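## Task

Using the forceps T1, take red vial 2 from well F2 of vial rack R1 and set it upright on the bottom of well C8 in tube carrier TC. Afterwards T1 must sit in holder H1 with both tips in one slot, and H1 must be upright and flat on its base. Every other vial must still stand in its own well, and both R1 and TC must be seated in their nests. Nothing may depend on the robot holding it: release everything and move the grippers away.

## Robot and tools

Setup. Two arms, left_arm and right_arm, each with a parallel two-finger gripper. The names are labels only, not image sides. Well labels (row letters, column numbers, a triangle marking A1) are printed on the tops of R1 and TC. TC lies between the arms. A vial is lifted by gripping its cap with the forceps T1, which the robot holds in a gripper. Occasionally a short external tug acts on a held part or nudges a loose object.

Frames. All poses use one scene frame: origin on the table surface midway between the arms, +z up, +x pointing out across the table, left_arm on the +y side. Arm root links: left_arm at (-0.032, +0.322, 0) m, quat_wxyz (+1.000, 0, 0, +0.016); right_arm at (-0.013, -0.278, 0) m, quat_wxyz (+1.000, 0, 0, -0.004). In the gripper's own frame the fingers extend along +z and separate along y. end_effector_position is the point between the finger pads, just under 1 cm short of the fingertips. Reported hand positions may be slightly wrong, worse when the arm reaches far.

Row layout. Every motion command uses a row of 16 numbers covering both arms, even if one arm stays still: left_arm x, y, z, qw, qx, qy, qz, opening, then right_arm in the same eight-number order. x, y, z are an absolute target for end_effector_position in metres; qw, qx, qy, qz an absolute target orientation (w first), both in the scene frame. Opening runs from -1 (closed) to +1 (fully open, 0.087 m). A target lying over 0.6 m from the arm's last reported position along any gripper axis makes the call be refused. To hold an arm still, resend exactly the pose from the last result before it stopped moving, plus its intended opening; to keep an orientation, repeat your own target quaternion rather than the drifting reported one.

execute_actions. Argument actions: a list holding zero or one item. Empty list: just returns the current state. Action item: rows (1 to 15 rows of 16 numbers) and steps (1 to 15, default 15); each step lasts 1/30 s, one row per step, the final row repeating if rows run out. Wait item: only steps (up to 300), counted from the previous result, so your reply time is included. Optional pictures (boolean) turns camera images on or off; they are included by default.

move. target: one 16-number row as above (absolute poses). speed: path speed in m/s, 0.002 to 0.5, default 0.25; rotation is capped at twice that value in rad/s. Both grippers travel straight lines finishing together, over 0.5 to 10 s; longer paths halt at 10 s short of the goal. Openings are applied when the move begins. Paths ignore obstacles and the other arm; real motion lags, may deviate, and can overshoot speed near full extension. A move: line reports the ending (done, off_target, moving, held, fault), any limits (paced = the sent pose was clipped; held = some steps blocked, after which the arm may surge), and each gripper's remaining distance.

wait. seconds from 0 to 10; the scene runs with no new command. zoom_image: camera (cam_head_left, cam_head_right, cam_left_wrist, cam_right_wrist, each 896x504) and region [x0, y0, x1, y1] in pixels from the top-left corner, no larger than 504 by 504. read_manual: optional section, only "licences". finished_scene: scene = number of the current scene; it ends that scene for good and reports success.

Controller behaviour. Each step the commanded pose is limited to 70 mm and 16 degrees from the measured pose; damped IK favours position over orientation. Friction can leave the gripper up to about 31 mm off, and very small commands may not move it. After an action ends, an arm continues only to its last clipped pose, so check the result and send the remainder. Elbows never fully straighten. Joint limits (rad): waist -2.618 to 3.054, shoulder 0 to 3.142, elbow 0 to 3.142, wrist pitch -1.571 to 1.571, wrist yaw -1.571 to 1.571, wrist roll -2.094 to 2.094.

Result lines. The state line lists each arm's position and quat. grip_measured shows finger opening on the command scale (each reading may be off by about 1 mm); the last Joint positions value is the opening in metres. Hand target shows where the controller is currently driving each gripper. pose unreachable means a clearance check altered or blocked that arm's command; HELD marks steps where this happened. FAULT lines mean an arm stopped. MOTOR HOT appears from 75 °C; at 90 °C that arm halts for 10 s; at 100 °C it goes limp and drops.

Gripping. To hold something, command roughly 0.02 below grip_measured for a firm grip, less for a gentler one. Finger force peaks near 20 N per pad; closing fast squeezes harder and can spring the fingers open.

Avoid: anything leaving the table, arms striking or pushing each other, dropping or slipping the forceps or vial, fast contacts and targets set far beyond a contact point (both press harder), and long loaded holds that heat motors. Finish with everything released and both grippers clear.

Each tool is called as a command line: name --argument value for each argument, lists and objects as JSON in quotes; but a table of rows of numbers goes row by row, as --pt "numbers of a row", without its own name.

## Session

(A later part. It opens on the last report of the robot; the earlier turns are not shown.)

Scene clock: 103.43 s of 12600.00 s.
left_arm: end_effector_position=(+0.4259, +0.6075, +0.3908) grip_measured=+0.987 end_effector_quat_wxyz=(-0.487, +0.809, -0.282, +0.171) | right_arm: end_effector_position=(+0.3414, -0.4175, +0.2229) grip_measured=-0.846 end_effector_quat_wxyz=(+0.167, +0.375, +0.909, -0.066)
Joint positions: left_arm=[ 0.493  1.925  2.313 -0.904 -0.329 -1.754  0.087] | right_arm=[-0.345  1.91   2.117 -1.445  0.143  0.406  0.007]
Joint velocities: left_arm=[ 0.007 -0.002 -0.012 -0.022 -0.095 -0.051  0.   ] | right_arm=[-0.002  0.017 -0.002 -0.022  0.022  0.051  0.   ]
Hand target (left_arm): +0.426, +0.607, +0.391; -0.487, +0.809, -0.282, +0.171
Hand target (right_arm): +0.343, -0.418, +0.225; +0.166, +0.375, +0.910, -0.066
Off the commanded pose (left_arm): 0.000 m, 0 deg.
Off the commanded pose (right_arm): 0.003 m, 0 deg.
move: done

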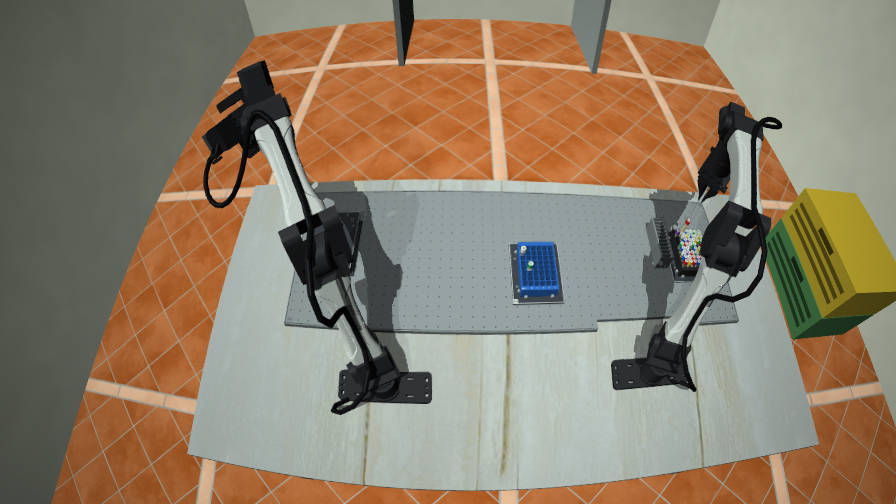

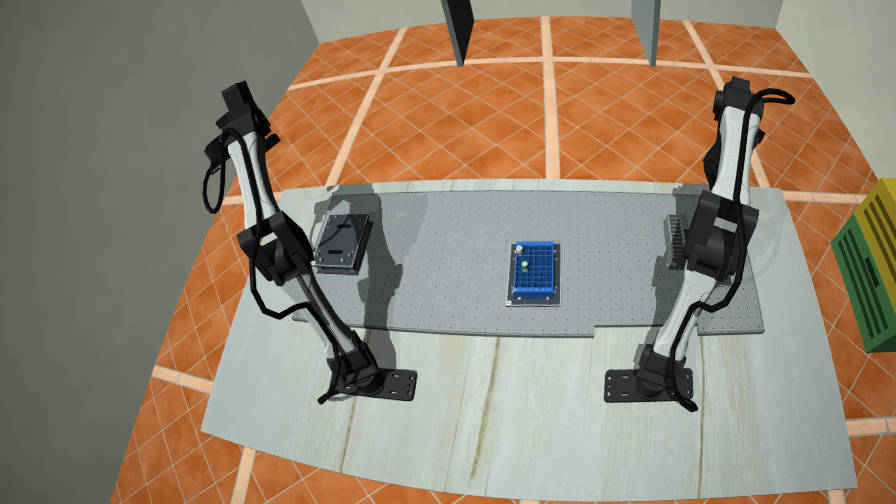

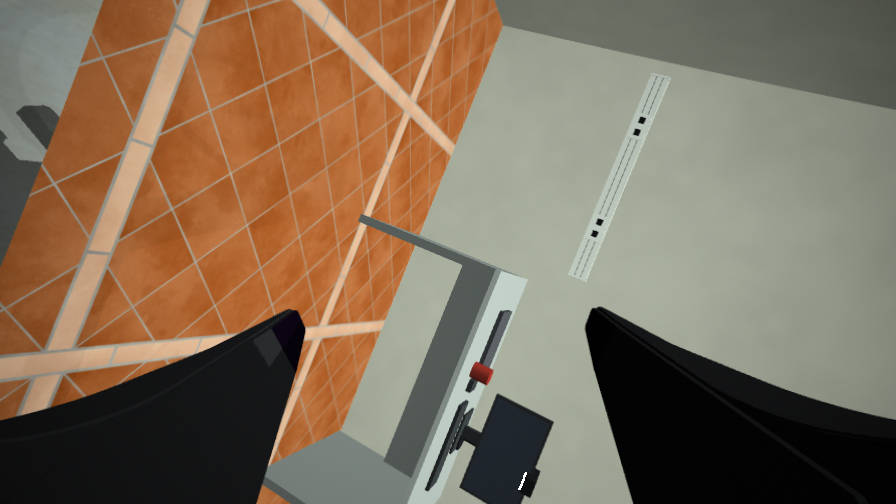

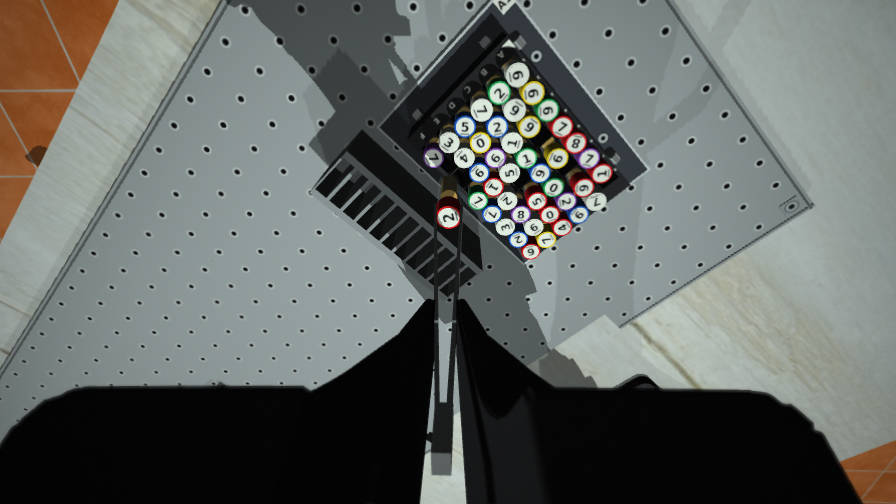

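move --target '[0.4259,0.6075,0.3908,-0.487,0.809,-0.282,0.171,1,0.304,-0.015,0.215,0.168,-0.337,0.925,0.061,-0.85]' --speed 0.15

zoom_image --camera "cam_right_wrist" --region '[330, 80, 570, 300]'

zoom_image --camera "cam_head_right" --region '[495, 200, 575, 280]'

Scene clock: 109.83 s of 12600.00 s.
left_arm: end_effector_position=(+0.4259, +0.6075, +0.3908) grip_measured=+0.987 end_effector_quat_wxyz=(-0.487, +0.809, -0.282, +0.171) | right_arm: end_effector_position=(+0.3025, -0.0167, +0.2129) grip_measured=-0.847 end_effector_quat_wxyz=(+0.181, -0.326, +0.926, +0.066)
Joint positions: left_arm=[ 0.493  1.925  2.313 -0.904 -0.329 -1.754  0.087] | right_arm=[ 0.697  1.975  2.158 -1.366  0.     0.013  0.007]
Joint velocities: left_arm=[-0.002  0.017  0.012 -0.051  0.022 -0.11  -0.   ] | right_arm=[-0.012 -0.002  0.007  0.037 -0.037  0.081  0.   ]
Hand target (left_arm): +0.426, +0.607, +0.391; -0.487, +0.809, -0.282, +0.171
Hand target (right_arm): +0.300, -0.012, +0.215; +0.178, -0.335, +0.923, +0.071
Off the commanded pose (left_arm): 0.000 m, 0 deg.
Off the commanded pose (right_arm): 0.003 m, 2 deg.
move: done

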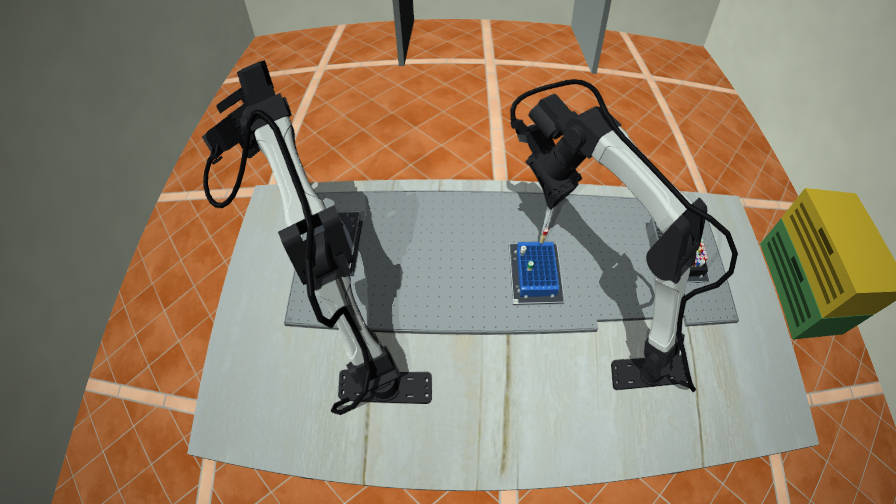

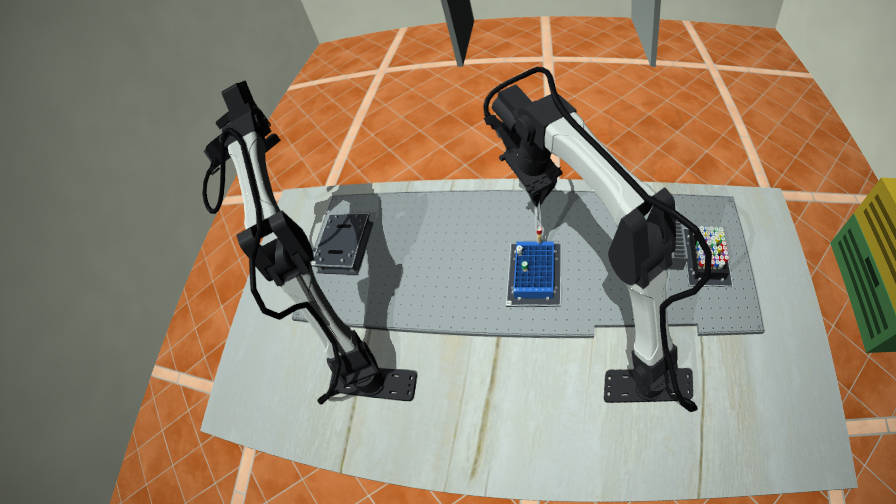

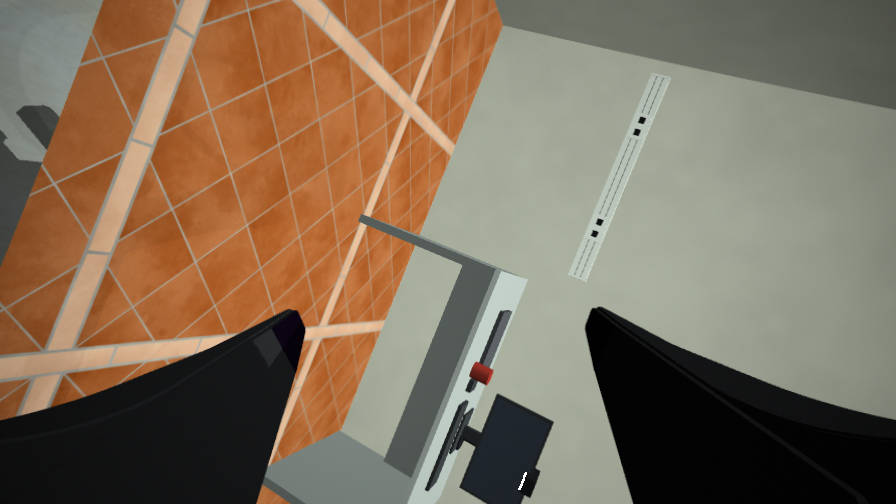

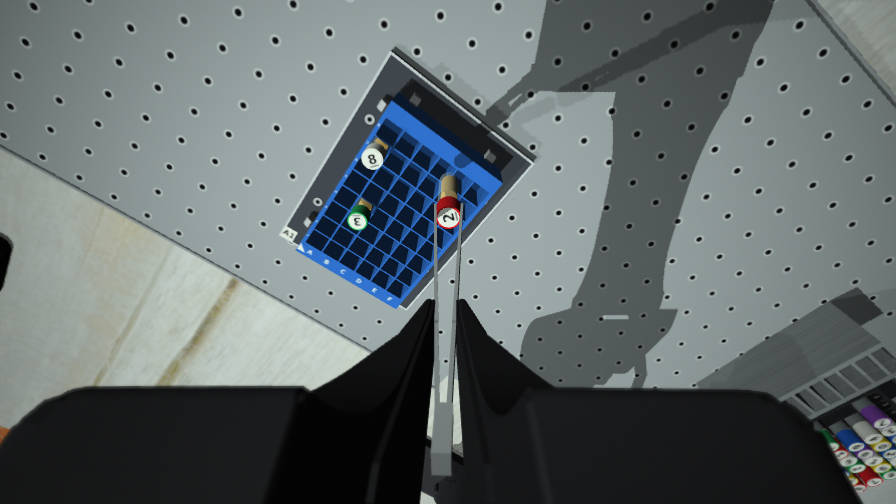

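Region (330, 80, 570, 300) of cam_right_wrist's 896x504 image, scaled by 2.100, with more detail than that image has; it fills the top 462 rows of this view, and the rest is white.

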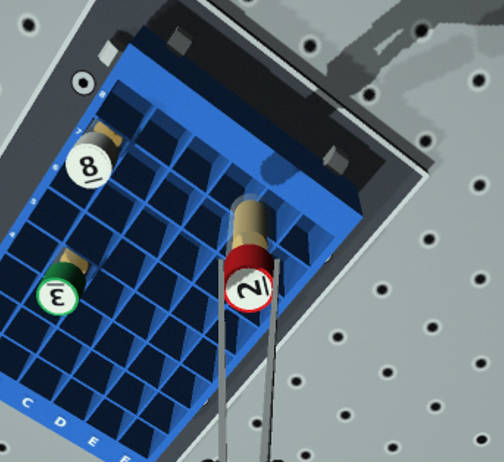

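Region (495, 200, 575, 280) of cam_head_right's 896x504 image, scaled by 6.300, with more detail than that image has.

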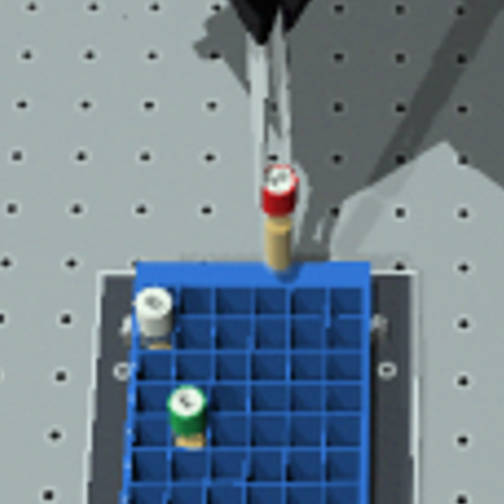

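move --target '[0.4259,0.6075,0.3908,-0.487,0.809,-0.282,0.171,1,0.301,0.006,0.197,0.168,-0.337,0.925,0.061,-0.85]' --speed 0.02

zoom_image --camera "cam_right_wrist" --region '[380, 120, 520, 260]'

zoom_image --camera "cam_head_right" --region '[505, 215, 565, 275]'

Scene clock: 114.63 s of 12600.00 s.
left_arm: end_effector_position=(+0.4259, +0.6075, +0.3908) grip_measured=+0.987 end_effector_quat_wxyz=(-0.487, +0.809, -0.282, +0.171) | right_arm: end_effector_position=(+0.2979, +0.0003, +0.1944) grip_measured=-0.847 end_effector_quat_wxyz=(+0.159, -0.337, +0.926, +0.063)
Joint positions: left_arm=[ 0.493  1.925  2.313 -0.904 -0.329 -1.754  0.087] | right_arm=[ 0.734  2.036  2.177 -1.369  0.     0.029  0.007]
Joint velocities: left_arm=[-0.007  0.002 -0.007 -0.007 -0.037 -0.007  0.   ] | right_arm=[-0.002 -0.007 -0.017  0.037 -0.066 -0.037  0.   ]
Hand target (left_arm): +0.426, +0.607, +0.391; -0.487, +0.809, -0.282, +0.171
Hand target (right_arm): +0.301, +0.006, +0.197; +0.168, -0.337, +0.924, +0.062
Off the commanded pose (left_arm): 0.000 m, 0 deg.
Off the commanded pose (right_arm): 0.007 m, 1 deg.
After step 90, 0.17 s passed at rest.
move: done

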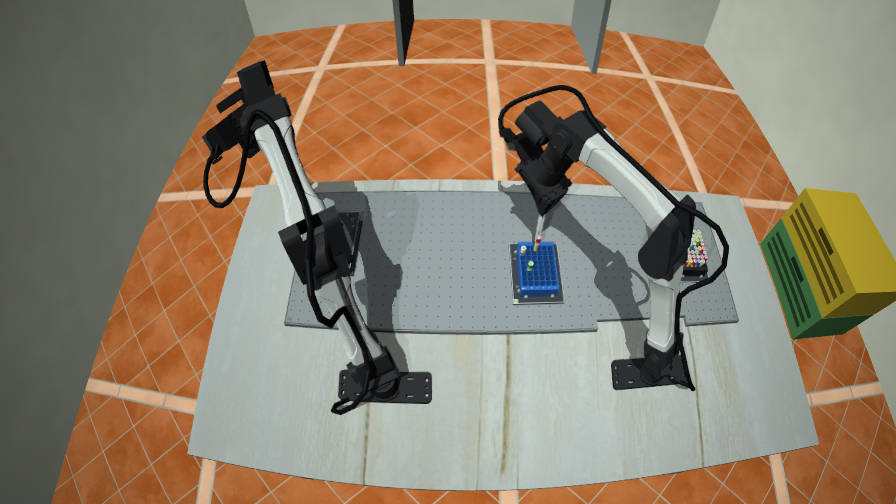

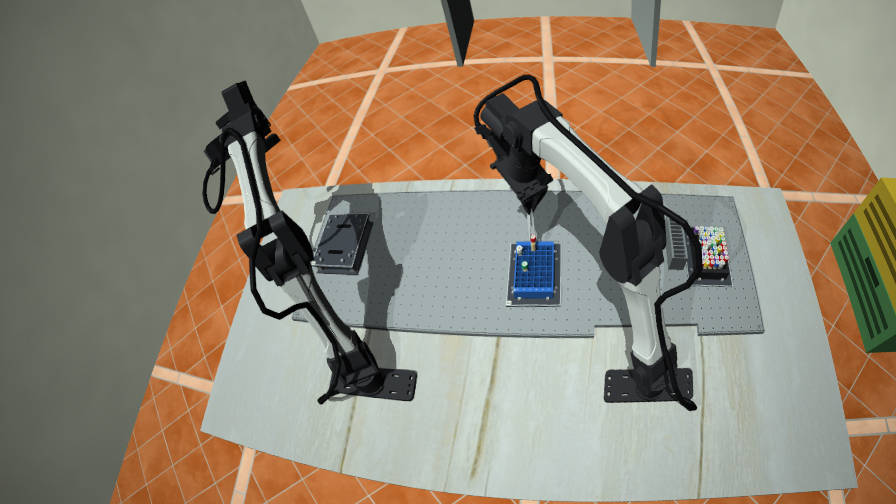

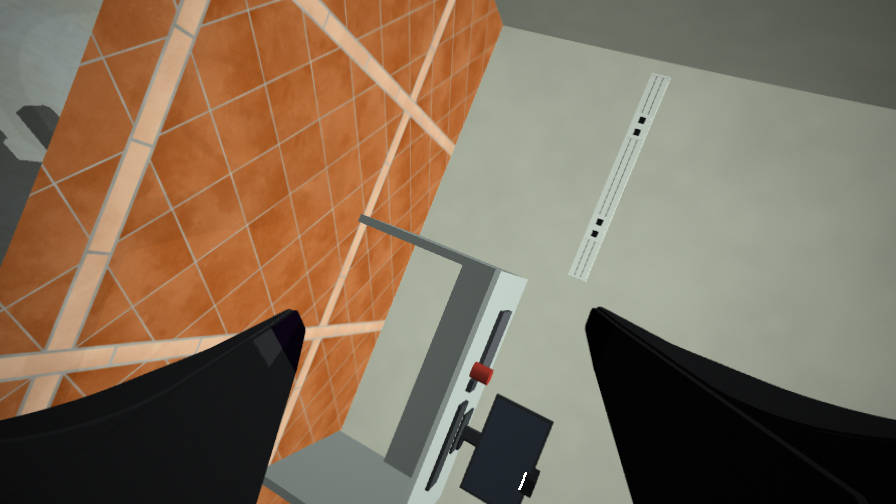

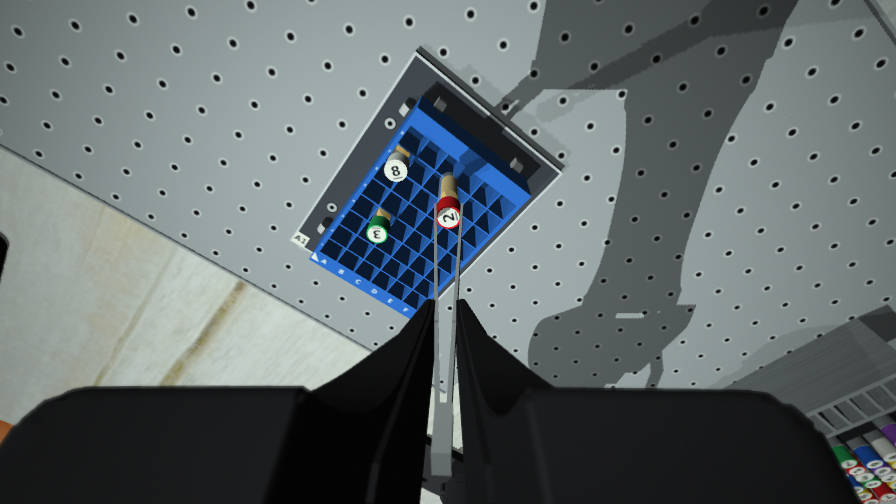

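Region (380, 120, 520, 260) of cam_right_wrist's 896x504 image, scaled by 3.600, with more detail than that image has.

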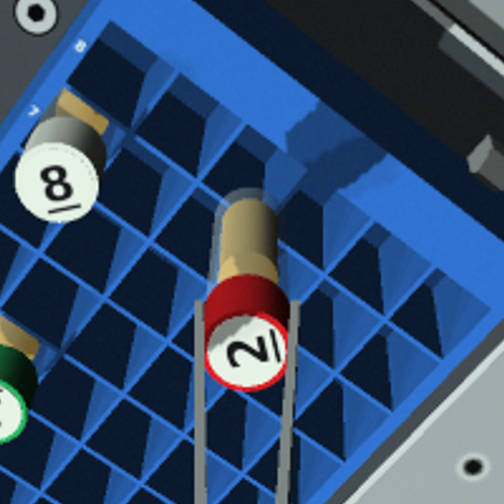

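Region (505, 215, 565, 275) of cam_head_right's 896x504 image, scaled by 8.400, with more detail than that image has.

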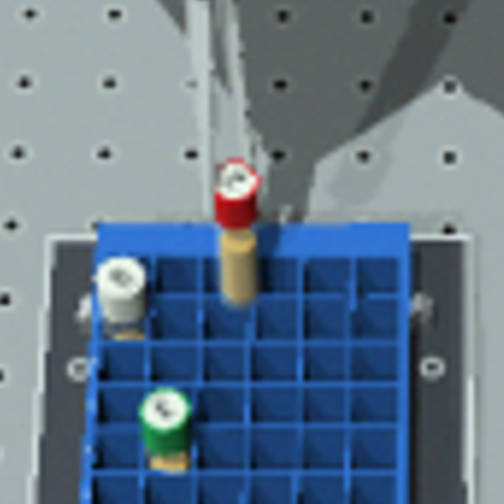

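execute_actions --actions '[{"rows":[[0.4259,0.6075,0.3908,-0.487,0.809,-0.282,0.171,1,0.3055,0.0075,0.1975,0.178,-0.336,0.923,0.063,-0.85]]}]'

zoom_image --camera "cam_right_wrist" --region '[380, 120, 520, 260]'

zoom_image --camera "cam_head_right" --region '[505, 215, 565, 275]'

Scene clock: 117.57 s of 12600.00 s.
left_arm: end_effector_position=(+0.4259, +0.6075, +0.3908) grip_measured=+0.987 end_effector_quat_wxyz=(-0.487, +0.809, -0.282, +0.171) | right_arm: end_effector_position=(+0.2996, +0.0007, +0.1948) grip_measured=-0.847 end_effector_quat_wxyz=(+0.162, -0.336, +0.926, +0.062)
Joint positions: left_arm=[ 0.493  1.925  2.313 -0.904 -0.329 -1.754  0.087] | right_arm=[ 0.734  2.036  2.178 -1.363  0.005  0.029  0.007]
Joint velocities: left_arm=[-0.007 -0.007  0.017 -0.007 -0.022  0.051 -0.001] | right_arm=[-0.017  0.007  0.012  0.007  0.022 -0.066 -0.001]
Hand target (left_arm): +0.426, +0.607, +0.391; -0.487, +0.809, -0.282, +0.171
Hand target (right_arm): +0.305, +0.008, +0.198; +0.178, -0.336, +0.923, +0.063
Off the commanded pose (left_arm): 0.000 m, 0 deg.
Off the commanded pose (right_arm): 0.009 m, 2 deg.
Steps of this call (steps 1 to 73: nothing new was sent; steps 74 to 88: all 15 steps of this action). Readings (end_effector_position):
74: left_arm (+0.4259, +0.6075, +0.3908) | right_arm (+0.2982, +0.0003, +0.1945)
75: left_arm (+0.4259, +0.6075, +0.3908) | right_arm (+0.2985, +0.0003, +0.1946)
77: left_arm (+0.4259, +0.6075, +0.3908) | right_arm (+0.2989, +0.0004, +0.1946)
81: left_arm (+0.4259, +0.6075, +0.3908) | right_arm (+0.2994, +0.0006, +0.1947)
88: the state above

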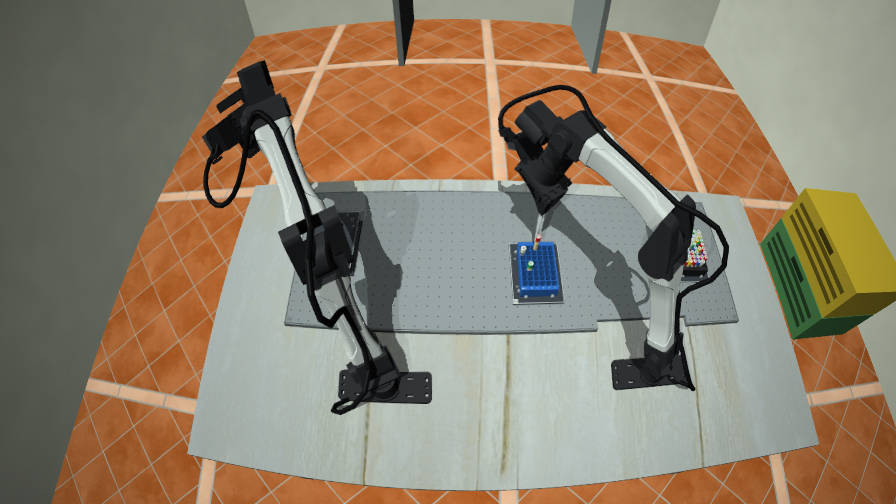

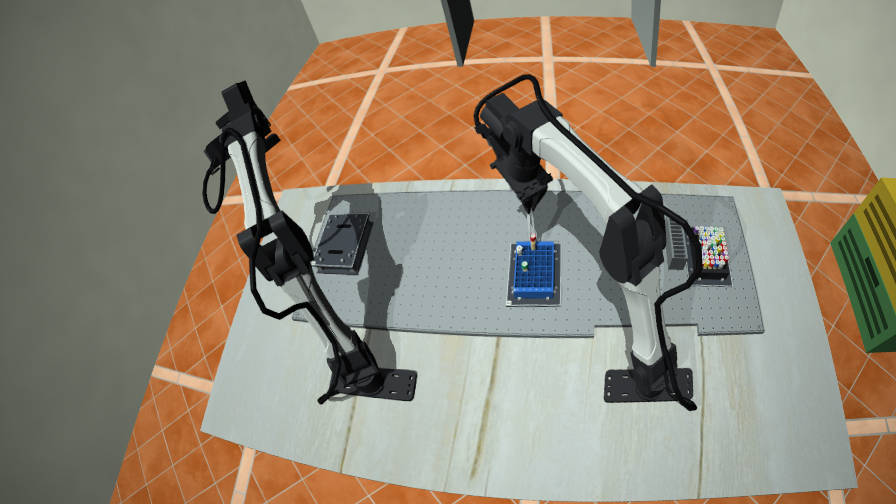

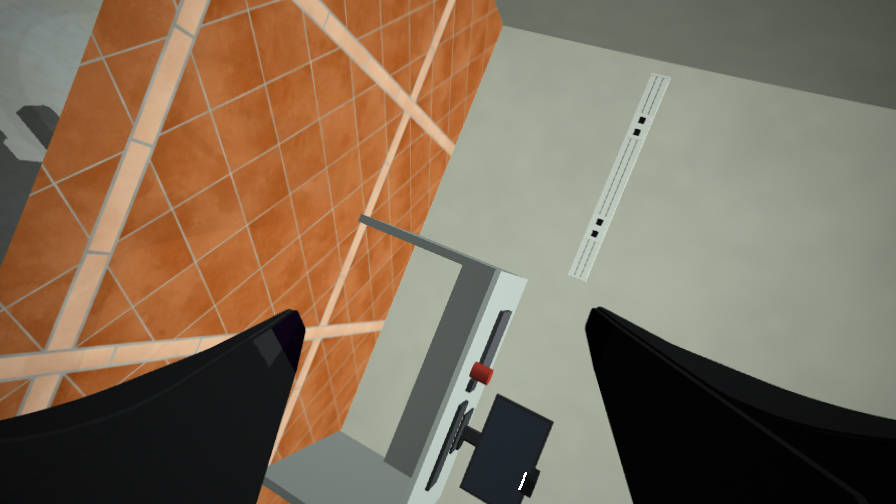

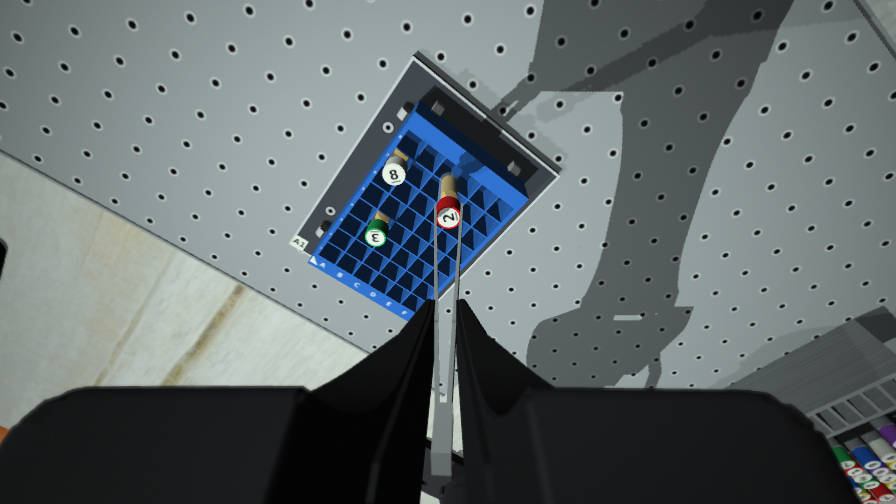

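Region (380, 120, 520, 260) of cam_right_wrist's 896x504 image, scaled by 3.600, with more detail than that image has.

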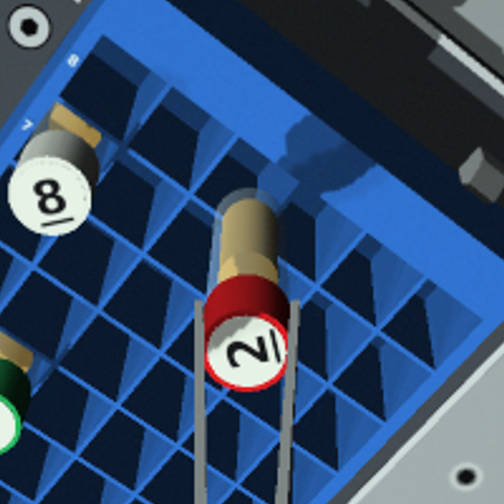

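Region (505, 215, 565, 275) of cam_head_right's 896x504 image, scaled by 8.400, with more detail than that image has.

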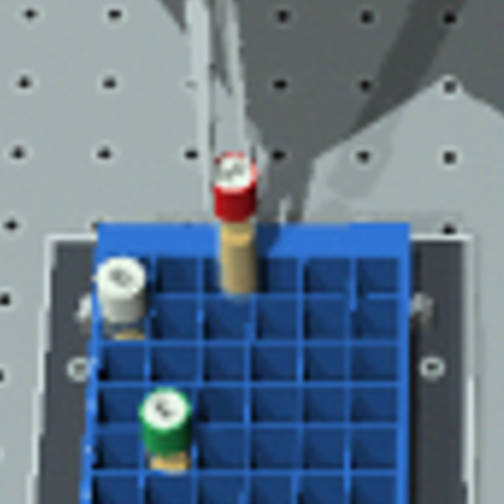

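move --target '[0.4259,0.6075,0.3908,-0.487,0.809,-0.282,0.171,1,0.3025,0.0033,0.188,0.170,-0.336,0.925,0.065,-0.85]' --speed 0.01

zoom_image --camera "cam_right_wrist" --region '[380, 120, 520, 260]'

zoom_image --camera "cam_head_right" --region '[505, 215, 565, 275]'

Scene clock: 120.00 s of 12600.00 s.
left_arm: end_effector_position=(+0.4259, +0.6075, +0.3908) grip_measured=+0.987 end_effector_quat_wxyz=(-0.487, +0.809, -0.282, +0.171) | right_arm: end_effector_position=(+0.3023, +0.0031, +0.1871) grip_measured=-0.849 end_effector_quat_wxyz=(+0.164, -0.336, +0.925, +0.062)
Joint positions: left_arm=[ 0.493  1.925  2.313 -0.904 -0.329 -1.754  0.087] | right_arm=[ 0.734  2.036  2.145 -1.328  0.005  0.029  0.007]
Joint velocities: left_arm=[-0.002 -0.017  0.012 -0.081  0.037 -0.007 -0.   ] | right_arm=[-0.002 -0.002 -0.002  0.007 -0.037 -0.022  0.   ]
Hand target (left_arm): +0.426, +0.607, +0.391; -0.487, +0.809, -0.282, +0.171
Hand target (right_arm): +0.303, +0.003, +0.188; +0.170, -0.336, +0.924, +0.065
Off the commanded pose (left_arm): 0.000 m, 0 deg.
Off the commanded pose (right_arm): 0.001 m, 1 deg.
move: done

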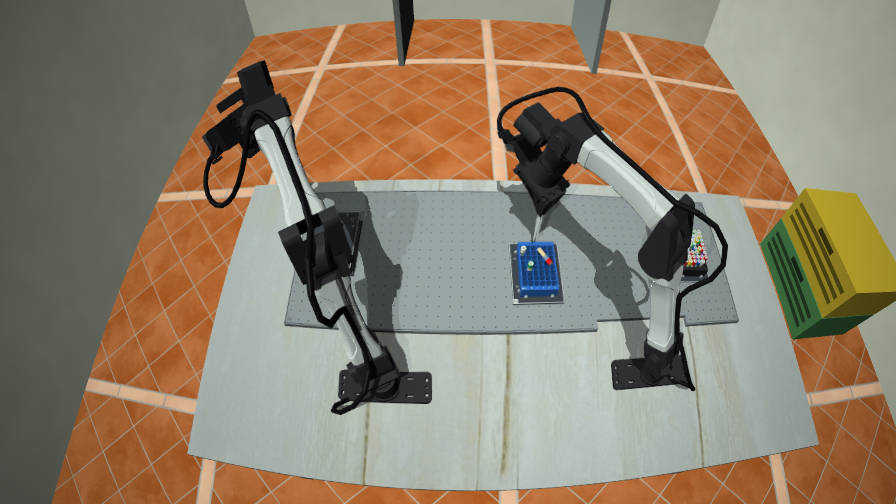

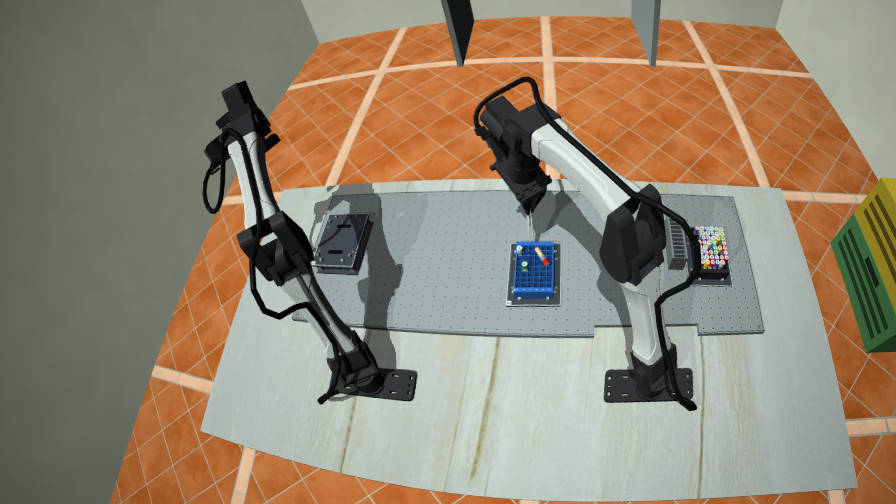

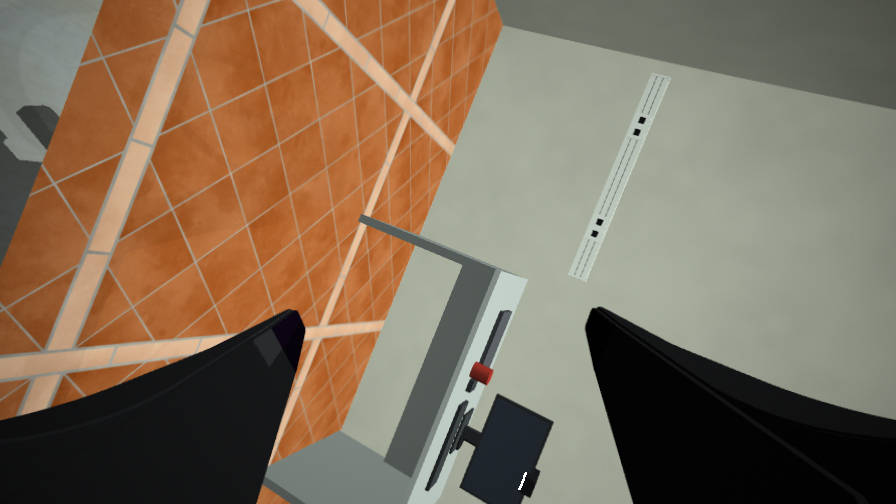

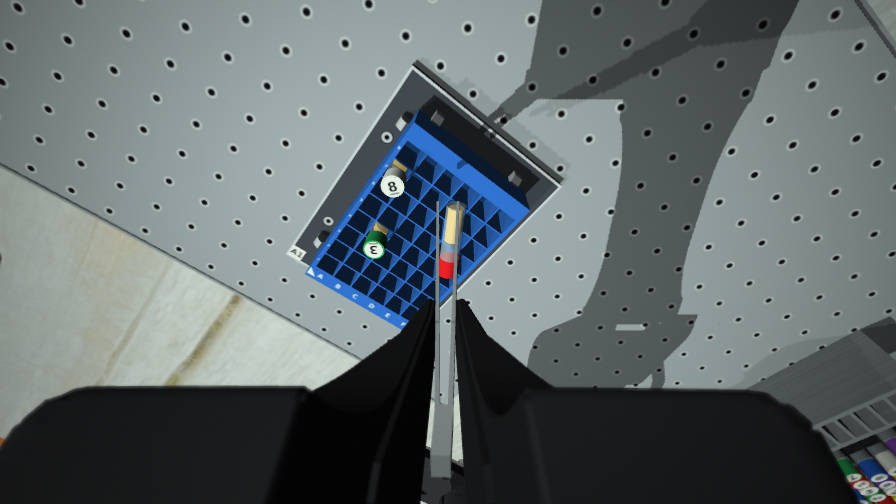

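Region (380, 120, 520, 260) of cam_right_wrist's 896x504 image, scaled by 3.600, with more detail than that image has.

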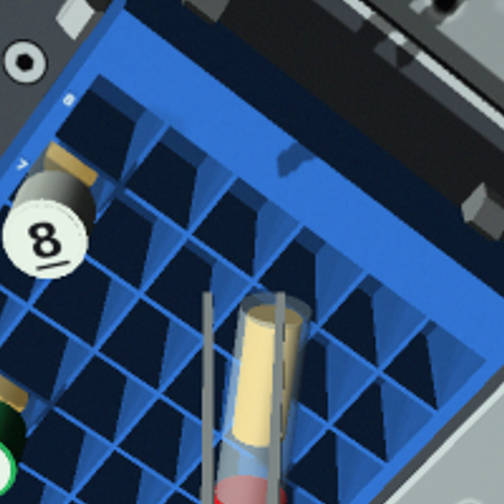

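Region (505, 215, 565, 275) of cam_head_right's 896x504 image, scaled by 8.400, with more detail than that image has.

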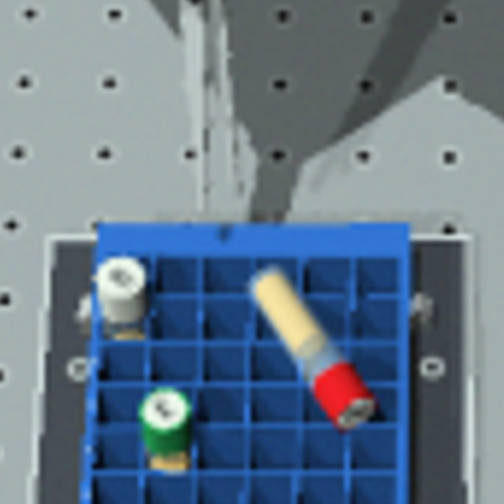

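move --target '[0.4259,0.6075,0.3908,-0.487,0.809,-0.282,0.171,1,0.313,-0.364,0.185,0.179,0,0.984,0,-0.82]' --speed 0.2

move --target '[0.4259,0.6075,0.3908,-0.487,0.809,-0.282,0.171,1,0.313,-0.362,0.17,0.179,0,0.984,0,-0.82]' --speed 0.02

zoom_image --camera "cam_right_wrist" --region '[380, 140, 520, 280]'

zoom_image --camera "cam_head_left" --region '[640, 210, 700, 270]'

Scene clock: 126.93 s of 12600.00 s.
left_arm: end_effector_position=(+0.4259, +0.6075, +0.3908) grip_measured=+0.987 end_effector_quat_wxyz=(-0.487, +0.809, -0.282, +0.171) | right_arm: end_effector_position=(+0.3078, -0.3657, +0.1801) grip_measured=-0.820 end_effector_quat_wxyz=(+0.161, +0.002, +0.987, -0.015)
Joint positions: left_arm=[ 0.493  1.925  2.313 -0.904 -0.329 -1.754  0.087] | right_arm=[-0.257  1.669  1.643 -1.225 -0.053 -0.252  0.008]
Joint velocities: left_arm=[-0.007 -0.012 -0.012  0.022  0.022  0.125 -0.001] | right_arm=[-0.002 -0.012 -0.002  0.037 -0.007 -0.007  0.   ]
Hand target (left_arm): +0.426, +0.607, +0.391; -0.487, +0.809, -0.282, +0.171
Hand target (right_arm): +0.317, -0.368, +0.185; +0.175, -0.002, +0.984, -0.014
Off the commanded pose (left_arm): 0.000 m, 0 deg.
Off the commanded pose (right_arm): 0.007 m, 3 deg.
After step 90, 1.63 s passed at rest.
move: off_target (right_arm)

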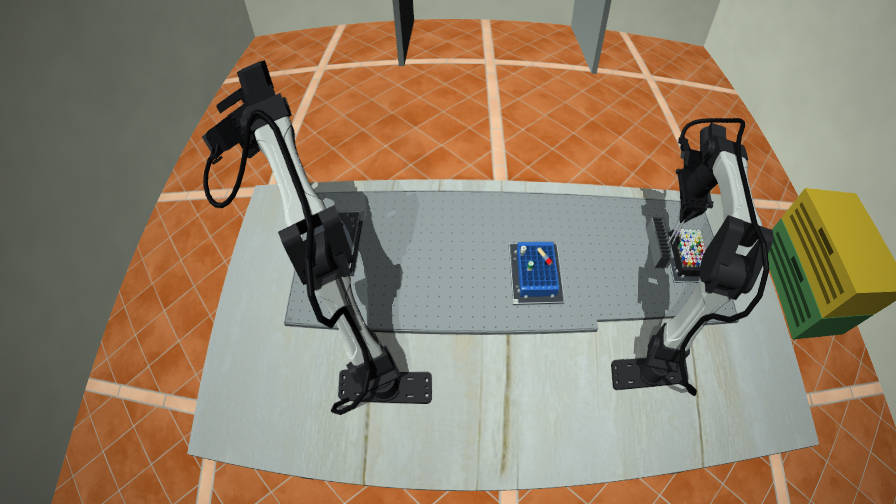

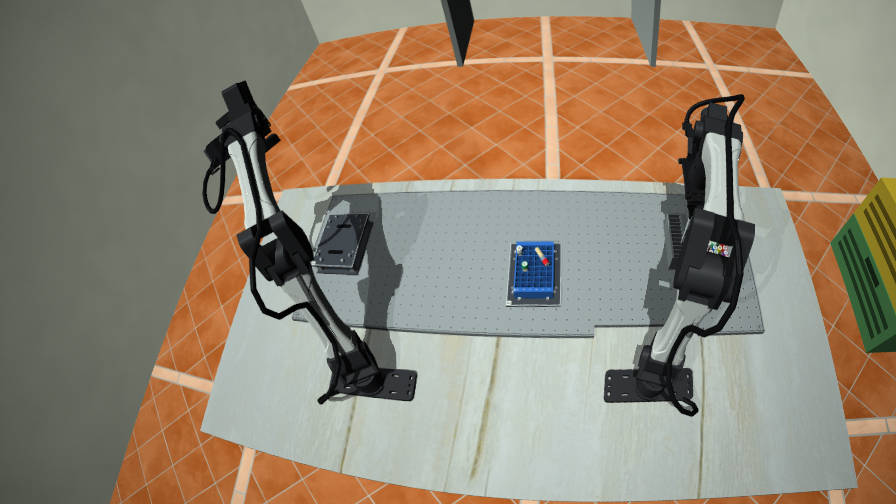

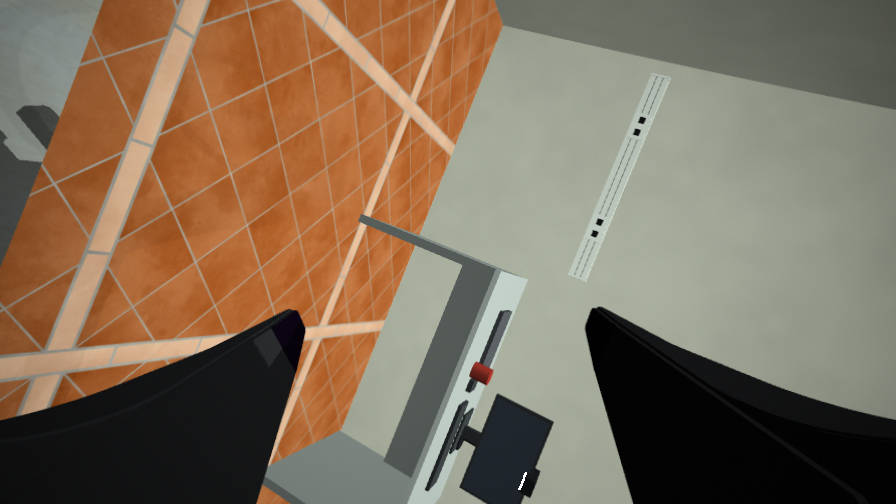

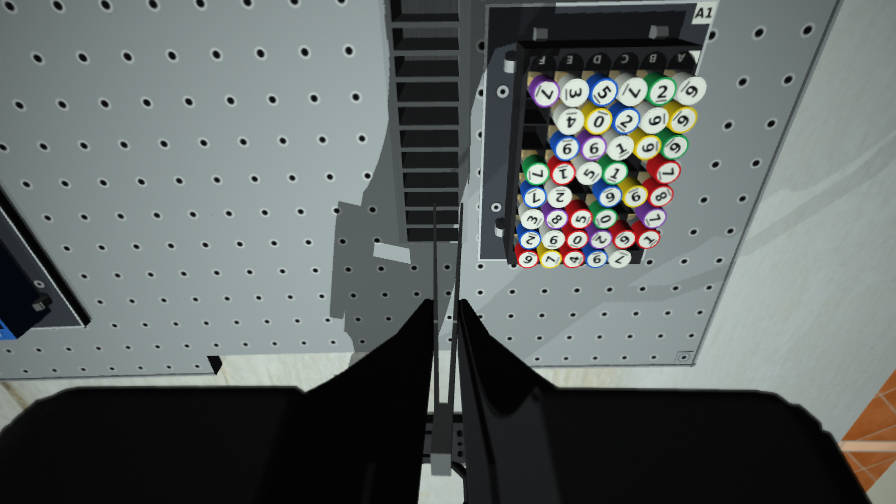

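Scene clock: 128.37 s of 12600.00 s.
left_arm: end_effector_position=(+0.4259, +0.6075, +0.3908) grip_measured=+0.987 end_effector_quat_wxyz=(-0.487, +0.809, -0.282, +0.171) | right_arm: end_effector_position=(+0.3130, -0.3621, +0.1691) grip_measured=-0.820 end_effector_quat_wxyz=(+0.168, -0.001, +0.986, -0.003)
Joint positions: left_arm=[ 0.493  1.925  2.313 -0.904 -0.329 -1.754  0.087] | right_arm=[-0.257  1.669  1.598 -1.172 -0.081 -0.252  0.008]
Joint velocities: left_arm=[ 0.002 -0.007  0.002 -0.037  0.007 -0.081 -0.   ] | right_arm=[-0.002  0.002 -0.017 -0.022  0.037  0.037  0.   ]
Hand target (left_arm): +0.426, +0.607, +0.391; -0.487, +0.809, -0.282, +0.171
Hand target (right_arm): +0.313, -0.362, +0.170; +0.179, +0.000, +0.984, -0.000
Off the commanded pose (left_arm): 0.000 m, 0 deg.
Off the commanded pose (right_arm): 0.001 m, 1 deg.
move: done

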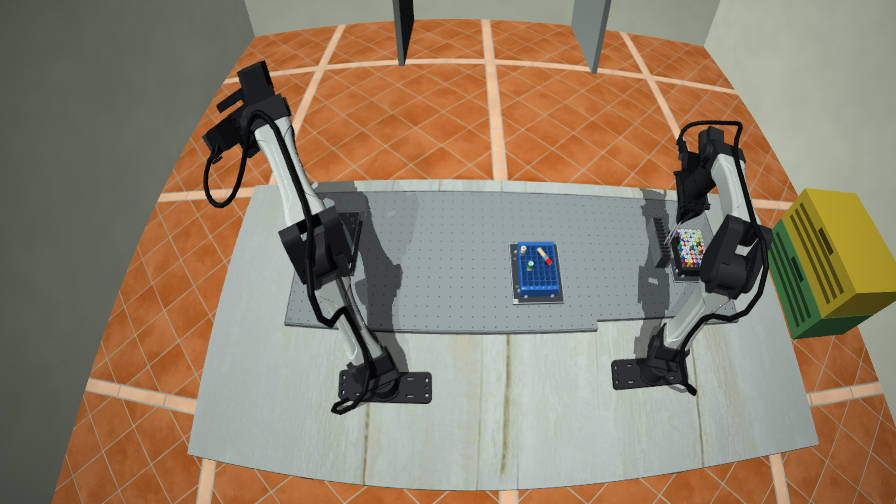

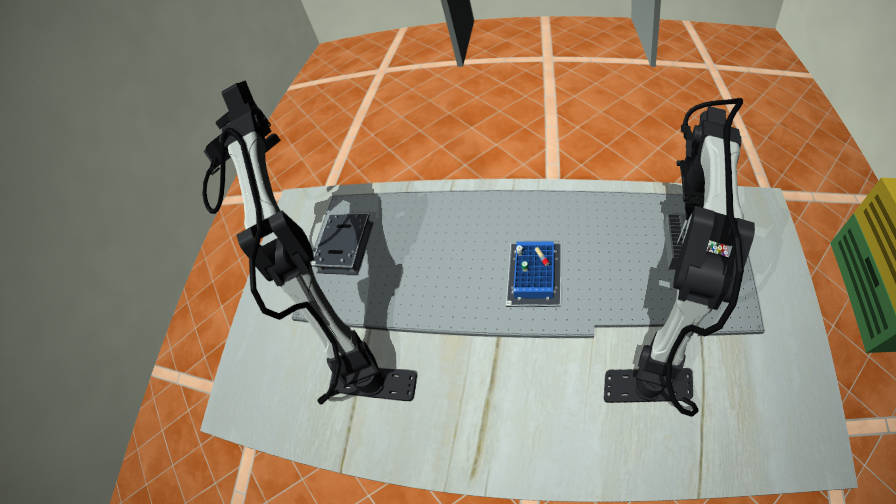

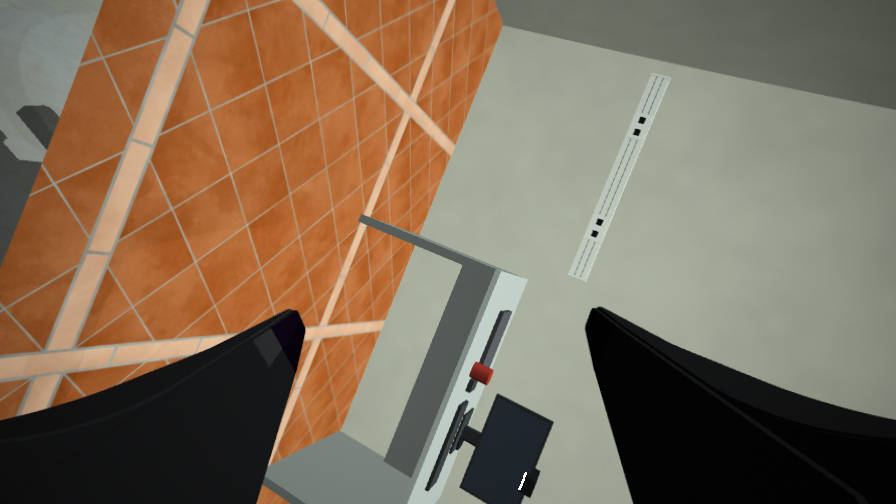

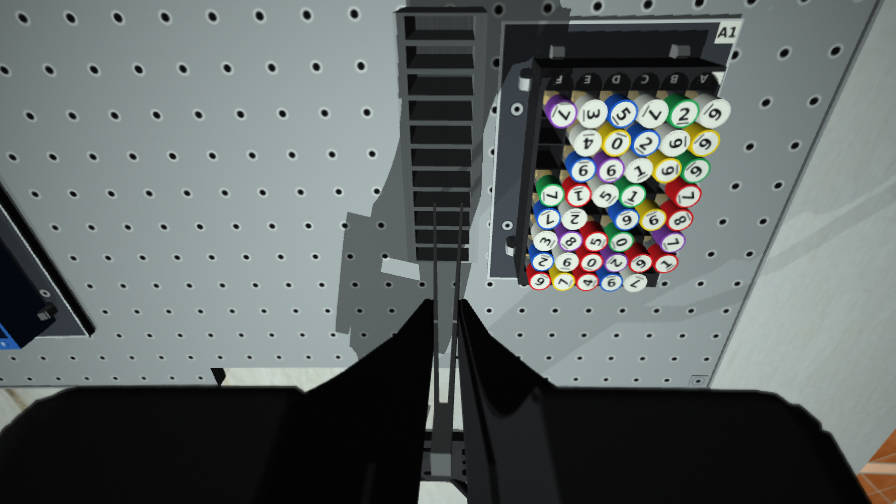

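Region (380, 140, 520, 280) of cam_right_wrist's 896x504 image, scaled by 3.600, with more detail than that image has.

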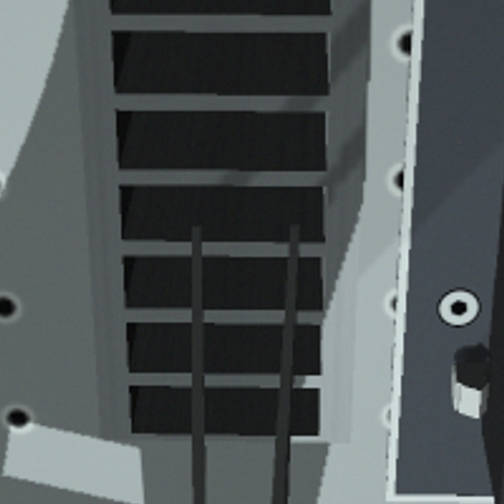

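Region (640, 210, 700, 270) of cam_head_left's 896x504 image, scaled by 8.400, with more detail than that image has.

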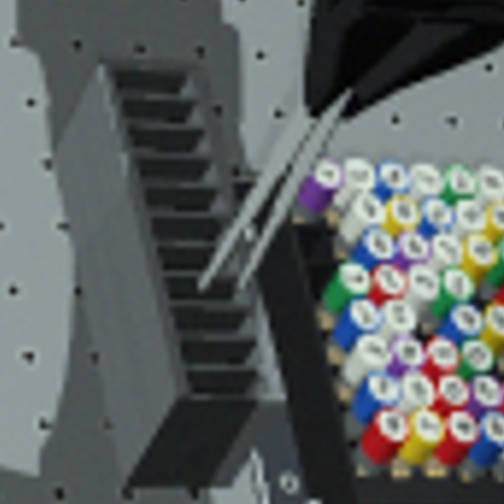

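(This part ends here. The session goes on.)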